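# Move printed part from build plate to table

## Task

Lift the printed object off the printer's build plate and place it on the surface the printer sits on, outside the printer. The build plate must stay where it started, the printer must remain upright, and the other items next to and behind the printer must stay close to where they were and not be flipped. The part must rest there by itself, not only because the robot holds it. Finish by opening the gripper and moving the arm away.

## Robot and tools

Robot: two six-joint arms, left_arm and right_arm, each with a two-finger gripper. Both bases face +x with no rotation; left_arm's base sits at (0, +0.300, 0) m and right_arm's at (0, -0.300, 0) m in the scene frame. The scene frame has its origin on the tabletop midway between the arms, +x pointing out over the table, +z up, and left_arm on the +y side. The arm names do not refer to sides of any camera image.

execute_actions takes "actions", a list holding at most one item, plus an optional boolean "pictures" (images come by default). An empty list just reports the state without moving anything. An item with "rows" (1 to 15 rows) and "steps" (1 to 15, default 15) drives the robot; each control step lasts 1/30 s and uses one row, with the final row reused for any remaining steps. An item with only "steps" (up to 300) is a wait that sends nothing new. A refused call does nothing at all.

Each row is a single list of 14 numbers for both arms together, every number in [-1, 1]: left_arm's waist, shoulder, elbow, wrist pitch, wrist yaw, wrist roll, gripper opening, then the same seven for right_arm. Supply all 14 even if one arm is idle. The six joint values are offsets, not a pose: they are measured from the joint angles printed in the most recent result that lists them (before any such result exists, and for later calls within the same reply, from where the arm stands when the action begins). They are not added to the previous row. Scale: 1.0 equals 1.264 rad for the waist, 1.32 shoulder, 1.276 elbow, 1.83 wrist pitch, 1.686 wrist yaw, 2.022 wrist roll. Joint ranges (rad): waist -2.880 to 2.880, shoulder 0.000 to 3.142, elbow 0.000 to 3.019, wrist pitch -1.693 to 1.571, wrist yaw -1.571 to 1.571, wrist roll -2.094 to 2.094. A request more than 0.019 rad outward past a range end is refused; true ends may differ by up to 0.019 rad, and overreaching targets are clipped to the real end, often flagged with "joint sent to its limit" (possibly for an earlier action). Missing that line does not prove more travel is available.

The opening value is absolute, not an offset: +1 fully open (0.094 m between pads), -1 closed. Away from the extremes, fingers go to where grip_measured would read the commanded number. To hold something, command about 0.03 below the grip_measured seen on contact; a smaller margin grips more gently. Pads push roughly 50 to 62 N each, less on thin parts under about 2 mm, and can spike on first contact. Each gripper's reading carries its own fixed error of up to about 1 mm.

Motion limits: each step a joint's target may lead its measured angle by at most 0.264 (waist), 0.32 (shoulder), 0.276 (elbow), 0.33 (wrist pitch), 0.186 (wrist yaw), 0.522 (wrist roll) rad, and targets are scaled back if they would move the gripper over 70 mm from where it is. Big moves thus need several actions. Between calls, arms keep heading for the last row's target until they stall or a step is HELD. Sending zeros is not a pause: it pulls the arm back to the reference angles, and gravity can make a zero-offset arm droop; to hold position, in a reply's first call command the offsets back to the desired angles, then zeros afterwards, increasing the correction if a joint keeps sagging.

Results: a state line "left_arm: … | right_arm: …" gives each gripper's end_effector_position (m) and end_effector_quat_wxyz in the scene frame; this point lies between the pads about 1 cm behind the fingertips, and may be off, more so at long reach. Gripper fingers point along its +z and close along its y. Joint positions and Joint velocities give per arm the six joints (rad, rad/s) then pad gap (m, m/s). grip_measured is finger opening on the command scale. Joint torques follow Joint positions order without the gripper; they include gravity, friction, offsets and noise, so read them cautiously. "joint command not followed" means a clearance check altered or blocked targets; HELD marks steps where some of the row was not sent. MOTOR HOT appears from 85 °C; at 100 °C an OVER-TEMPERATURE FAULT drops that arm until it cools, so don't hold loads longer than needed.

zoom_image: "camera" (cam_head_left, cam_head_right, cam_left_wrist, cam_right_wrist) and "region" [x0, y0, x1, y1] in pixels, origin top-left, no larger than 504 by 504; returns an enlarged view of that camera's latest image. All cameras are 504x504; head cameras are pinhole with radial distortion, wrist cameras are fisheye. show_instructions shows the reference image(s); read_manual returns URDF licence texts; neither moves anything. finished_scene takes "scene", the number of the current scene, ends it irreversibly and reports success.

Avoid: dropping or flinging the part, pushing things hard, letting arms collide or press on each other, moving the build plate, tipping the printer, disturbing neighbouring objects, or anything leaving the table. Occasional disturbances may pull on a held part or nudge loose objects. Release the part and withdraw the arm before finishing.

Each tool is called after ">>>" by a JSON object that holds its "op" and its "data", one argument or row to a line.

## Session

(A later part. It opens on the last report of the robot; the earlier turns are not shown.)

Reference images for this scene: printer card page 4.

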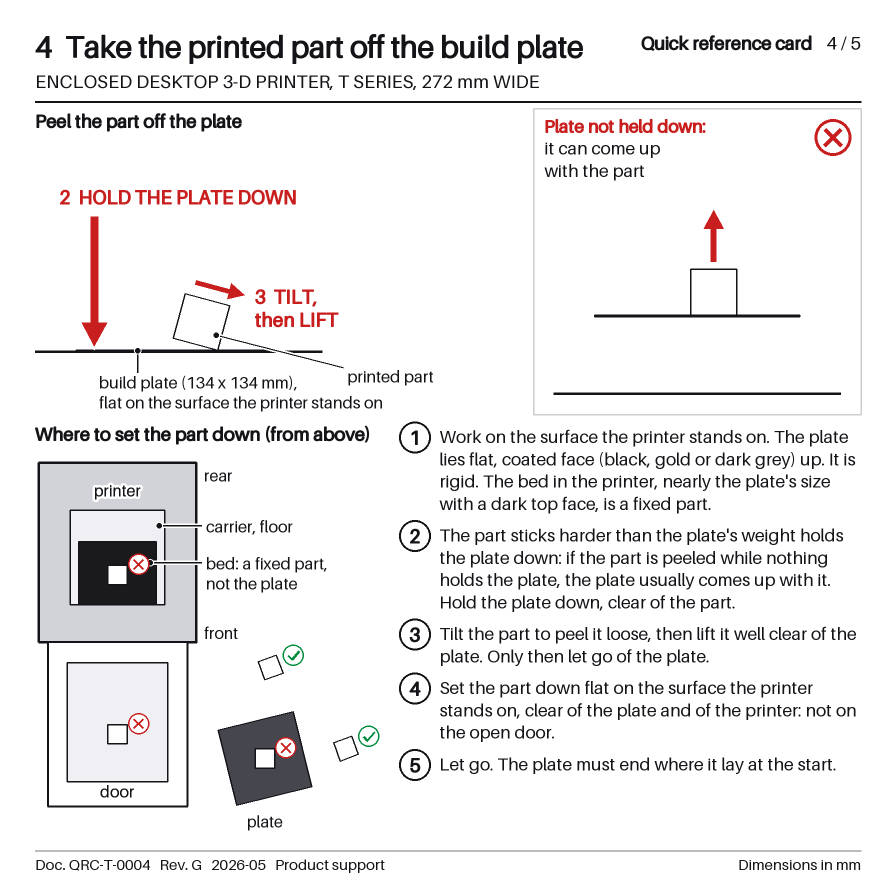

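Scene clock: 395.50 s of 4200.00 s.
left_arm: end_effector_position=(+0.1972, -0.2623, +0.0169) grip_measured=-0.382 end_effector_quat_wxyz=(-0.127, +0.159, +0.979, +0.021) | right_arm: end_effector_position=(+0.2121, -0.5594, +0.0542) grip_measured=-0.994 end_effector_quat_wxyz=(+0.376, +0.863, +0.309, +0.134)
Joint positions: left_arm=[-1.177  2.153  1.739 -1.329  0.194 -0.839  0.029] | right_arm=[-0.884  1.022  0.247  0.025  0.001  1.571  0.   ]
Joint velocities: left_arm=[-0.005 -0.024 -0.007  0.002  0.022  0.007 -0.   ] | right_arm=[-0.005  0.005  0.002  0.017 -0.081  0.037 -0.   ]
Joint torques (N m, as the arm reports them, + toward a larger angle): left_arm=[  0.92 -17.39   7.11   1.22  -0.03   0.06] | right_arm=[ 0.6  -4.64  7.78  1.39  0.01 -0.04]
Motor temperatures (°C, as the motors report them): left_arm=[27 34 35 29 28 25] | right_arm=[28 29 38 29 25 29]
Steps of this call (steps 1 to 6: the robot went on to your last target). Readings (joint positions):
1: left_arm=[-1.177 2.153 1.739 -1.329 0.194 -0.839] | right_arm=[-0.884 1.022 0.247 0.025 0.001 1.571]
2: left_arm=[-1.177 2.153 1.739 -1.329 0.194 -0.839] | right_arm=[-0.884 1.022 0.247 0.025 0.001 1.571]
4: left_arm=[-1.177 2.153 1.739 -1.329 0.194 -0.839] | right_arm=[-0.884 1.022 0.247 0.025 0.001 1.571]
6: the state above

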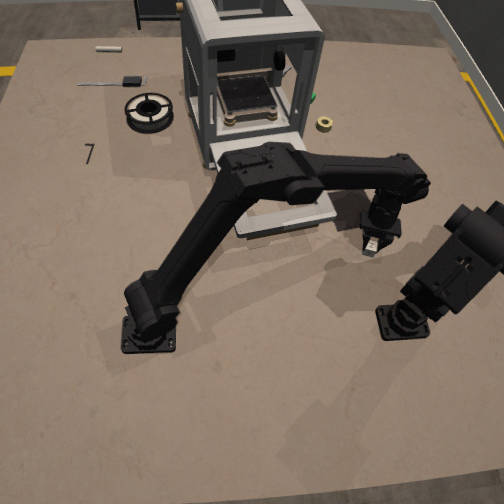

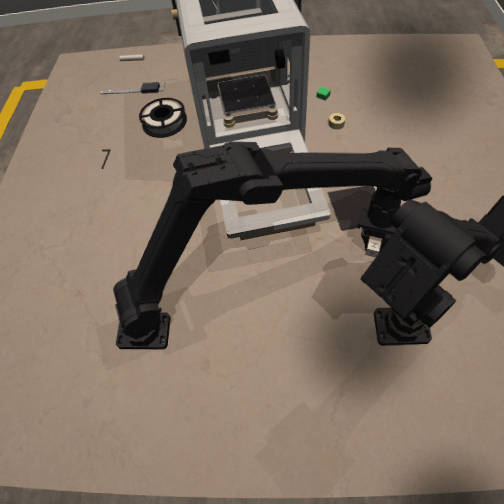

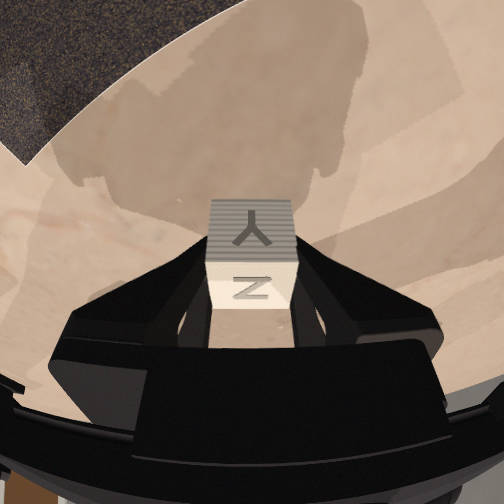

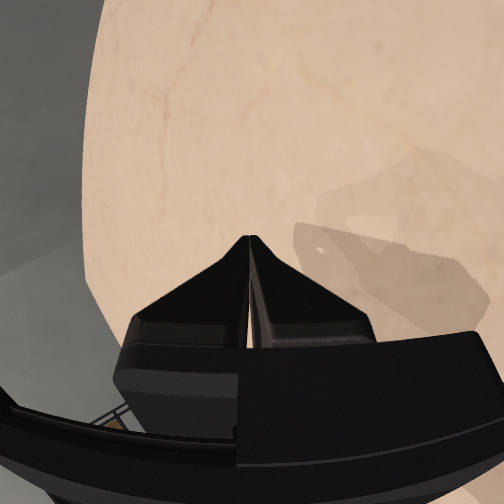

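>>> {"op": "execute_actions", "data": {
  "actions": [
    {"rows":[[0,0,0,0,0,0,-0.37,0,0,0,0,0,0,-1],[0,-0.004,0.004,0,0,0,-0.3,0,0,0,0,0,0,-1],[0,-0.008,0.008,0,0,0,-0.2,0,0,0,0,0,0,-1],[0,-0.01,0.012,0,0,0,-0.08,0,0,0,0,0,0,-1],[0,-0.012,0.014,0,0,0,0.05,0,0,0,0,0,0,-1],[0,-0.018,0.014,0,0,0,0.18,0,0,0,0,0,0,-1],[0,-0.03,0.014,0,0,0,0.3,0,0,0,0,0,0,-1],[0,-0.045,0.014,0,0,0,0.4,0,0,0,0,0,0,-1],[0,-0.065,0.014,0,0,0,0.4,0,0,0,0,0,0,-1],[0,-0.09,0.014,0,0,0,0.4,0,0,0,0,0,0,-1],[0,-0.12,0.014,0,0,0,0.4,0,0,0,0,0,0,-1],[0,-0.15,0.014,0,0,0,0.4,0,0,0,0,0,0,-1],[0,-0.18,0.014,0,0,0,0.4,0,0,0,0,0,0,-1],[0,-0.21,0.014,0,0,0,0.4,0,0,0,0,0,0,-1],[0,-0.24,0.014,0,0,0,0.4,0,0,0,0,0,0,-1]]}
  ],
  "pictures": false
}}

>>> {"op": "execute_actions", "data": {
  "actions": [
    {"rows":[[0,-0.1,0,0,0,0,0.4,0,0,0,0,0,0,-1],[0,-0.13,0,0,0,0,0.4,0,0,0,0,0,0,-1],[0,-0.17,0,0,0,0,0.4,0,0,0,0,0,0,-1],[0,-0.21,-0.01,0,0,0,0.4,0,0,0,0,0,0,-1],[0,-0.25,-0.03,0,0,0,0.4,0,0,0,0,0,0,-1],[0,-0.3,-0.06,0,0,0,0.4,0,0,0,0,0,0,-1],[0,-0.35,-0.1,0,0,0,0.4,0,0,0,0,0,0,-1],[0,-0.4,-0.15,0,0,0,0.4,0,0,0,0,0,0,-1],[0,-0.45,-0.2,0,0,0,0.4,0,0,0,0,0,0,-1],[0,-0.5,-0.25,0,0,0,0.4,0,0,0,0,0,0,-1],[0,-0.54,-0.3,0,0,0,0.4,0,0,0,0,0,0,-1],[0,-0.58,-0.35,0,0,0,0.4,0,0,0,0,0,0,-1],[0,-0.61,-0.4,0,0,0,0.4,0,0,0,0,0,0,-1],[0,-0.63,-0.44,0,0,0,0.4,0,0,0,0,0,0,-1],[0,-0.64,-0.47,0,0,0,0.4,0,0,0,0,0,0,-1]]}
  ],
  "pictures": false
}}

>>> {"op": "execute_actions", "data": {
  "actions": [
    {"steps":15}
  ]
}}

Scene clock: 414.57 s of 4200.00 s.
left_arm: end_effector_position=(+0.2009, -0.2711, +0.0896) grip_measured=+0.398 end_effector_quat_wxyz=(-0.094, +0.165, +0.981, -0.032) | right_arm: end_effector_position=(+0.2121, -0.5594, +0.0542) grip_measured=-0.994 end_effector_quat_wxyz=(+0.376, +0.863, +0.309, +0.134)
Joint positions: left_arm=[-1.177  2.027  1.739 -1.329  0.194 -0.839  0.066] | right_arm=[-0.884  1.022  0.247  0.025  0.001  1.571  0.   ]
Joint velocities: left_arm=[-0.024 -0.825  0.022 -0.012 -0.022  0.066 -0.   ] | right_arm=[-0.005 -0.015  0.002  0.012  0.022 -0.037 -0.   ]
Joint torques (N m, as the arm reports them, + toward a larger angle): left_arm=[  0.77 -22.8    9.55   0.69  -0.02   0.06] | right_arm=[ 0.73 -4.68  7.76  1.37  0.01 -0.04]
Motor temperatures (°C, as the motors report them): left_arm=[27 34 34 29 28 25] | right_arm=[28 29 38 29 25 29]
Steps of this call (steps 1 to 15: the robot went on to your last target; steps 16 to 90: nothing new was sent; then 15.57 s passed at rest; steps 91 to 105: all 15 steps of this action). Readings (joint positions):
91: left_arm=[-1.177 2.151 1.739 -1.329 0.194 -0.839] | right_arm=[-0.884 1.022 0.247 0.025 0.001 1.571]
92: left_arm=[-1.177 2.151 1.739 -1.329 0.194 -0.839] | right_arm=[-0.884 1.022 0.247 0.025 0.001 1.571]
94: left_arm=[-1.177 2.151 1.739 -1.329 0.194 -0.839] | right_arm=[-0.884 1.022 0.247 0.025 0.001 1.571]
98: left_arm=[-1.177 2.145 1.739 -1.329 0.194 -0.839] | right_arm=[-0.884 1.022 0.247 0.025 0.001 1.571]
105: the state above

Scene clock: 415.07 s of 4200.00 s.
left_arm: end_effector_position=(+0.1323, -0.1061, +0.3029) grip_measured=+0.398 end_effector_quat_wxyz=(+0.001, +0.180, +0.967, -0.181) | right_arm: end_effector_position=(+0.2121, -0.5594, +0.0542) grip_measured=-0.994 end_effector_quat_wxyz=(+0.376, +0.863, +0.309, +0.134)
Joint positions: left_arm=[-1.177  1.26   1.318 -1.32   0.194 -0.839  0.066] | right_arm=[-0.884  1.022  0.247  0.025  0.001  1.571  0.   ]
Joint velocities: left_arm=[ 0.005 -2.007 -1.741 -0.002 -0.037  0.037 -0.   ] | right_arm=[-0.005 -0.015 -0.007 -0.017  0.037 -0.022 -0.001]
Joint torques (N m, as the arm reports them, + toward a larger angle): left_arm=[ 0.89 -0.88  7.42  1.1  -0.02  0.11] | right_arm=[ 0.68 -4.64  7.77  1.36  0.01 -0.03]
Motor temperatures (°C, as the motors report them): left_arm=[27 34 34 29 28 25] | right_arm=[28 29 38 29 25 29]
Steps of this call (steps 1 to 15: all 15 steps of this action). Readings (joint positions):
1: left_arm=[-1.177 1.998 1.739 -1.329 0.194 -0.839] | right_arm=[-0.884 1.022 0.247 0.025 0.001 1.571]
2: left_arm=[-1.177 1.967 1.739 -1.329 0.194 -0.839] | right_arm=[-0.884 1.022 0.247 0.025 0.001 1.571]
4: left_arm=[-1.177 1.900 1.737 -1.329 0.194 -0.839] | right_arm=[-0.884 1.022 0.247 0.025 0.001 1.571]
8: left_arm=[-1.177 1.726 1.681 -1.325 0.194 -0.839] | right_arm=[-0.884 1.022 0.247 0.025 0.001 1.571]
15: the state above

Scene clock: 415.57 s of 4200.00 s.
left_arm: end_effector_position=(+0.1102, -0.0529, +0.2460) grip_measured=+0.398 end_effector_quat_wxyz=(-0.036, +0.175, +0.976, -0.124) | right_arm: end_effector_position=(+0.2121, -0.5594, +0.0542) grip_measured=-0.994 end_effector_quat_wxyz=(+0.376, +0.863, +0.309, +0.134)
Joint positions: left_arm=[-1.177  1.192  1.133 -1.339  0.194 -0.839  0.066] | right_arm=[-0.884  1.022  0.247  0.025  0.001  1.571  0.   ]
Joint velocities: left_arm=[ 0.005 -0.034 -0.007 -0.002  0.007  0.022  0.   ] | right_arm=[-0.015 -0.005  0.022  0.007  0.051 -0.007 -0.   ]
Joint torques (N m, as the arm reports them, + toward a larger angle): left_arm=[ 0.92 -6.73  9.92  1.48 -0.02  0.08] | right_arm=[ 0.7  -4.69  7.75  1.38  0.01 -0.03]
Motor temperatures (°C, as the motors report them): left_arm=[27 34 34 29 28 25] | right_arm=[28 29 38 29 25 29]
Steps of this call (steps 1 to 15: the robot went on to your last target). Readings (joint positions):
1: left_arm=[-1.177 1.197 1.257 -1.321 0.194 -0.839] | right_arm=[-0.884 1.022 0.247 0.025 0.001 1.571]
2: left_arm=[-1.177 1.146 1.206 -1.326 0.194 -0.839] | right_arm=[-0.884 1.022 0.247 0.025 0.001 1.571]
4: left_arm=[-1.177 1.099 1.152 -1.338 0.194 -0.839] | right_arm=[-0.884 1.022 0.247 0.025 0.001 1.571]
8: left_arm=[-1.177 1.141 1.143 -1.339 0.194 -0.839] | right_arm=[-0.884 1.022 0.247 0.025 0.001 1.571]
15: the state above

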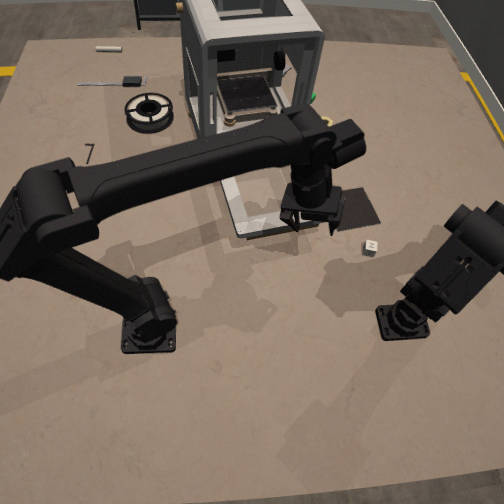

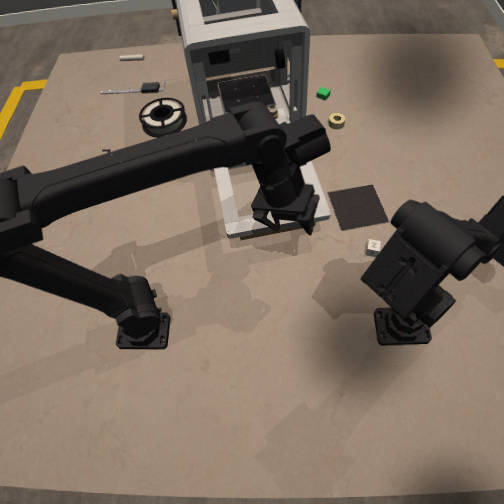

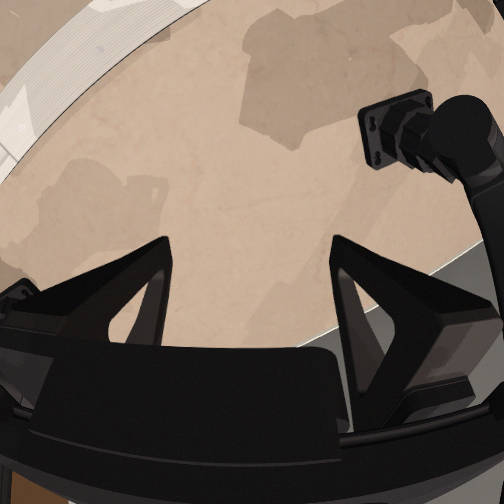

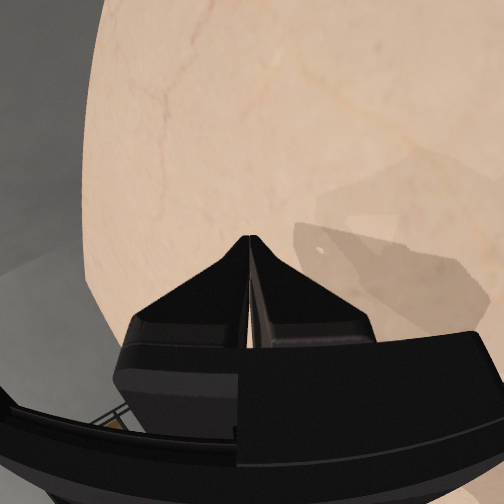

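The cube is lying flat on the table clear of the plate, the plate hasn't moved, and both arms are clear.

>>> {"op": "finished_scene", "data": {
  "scene": 2
}}

The scene is finished: the task was done.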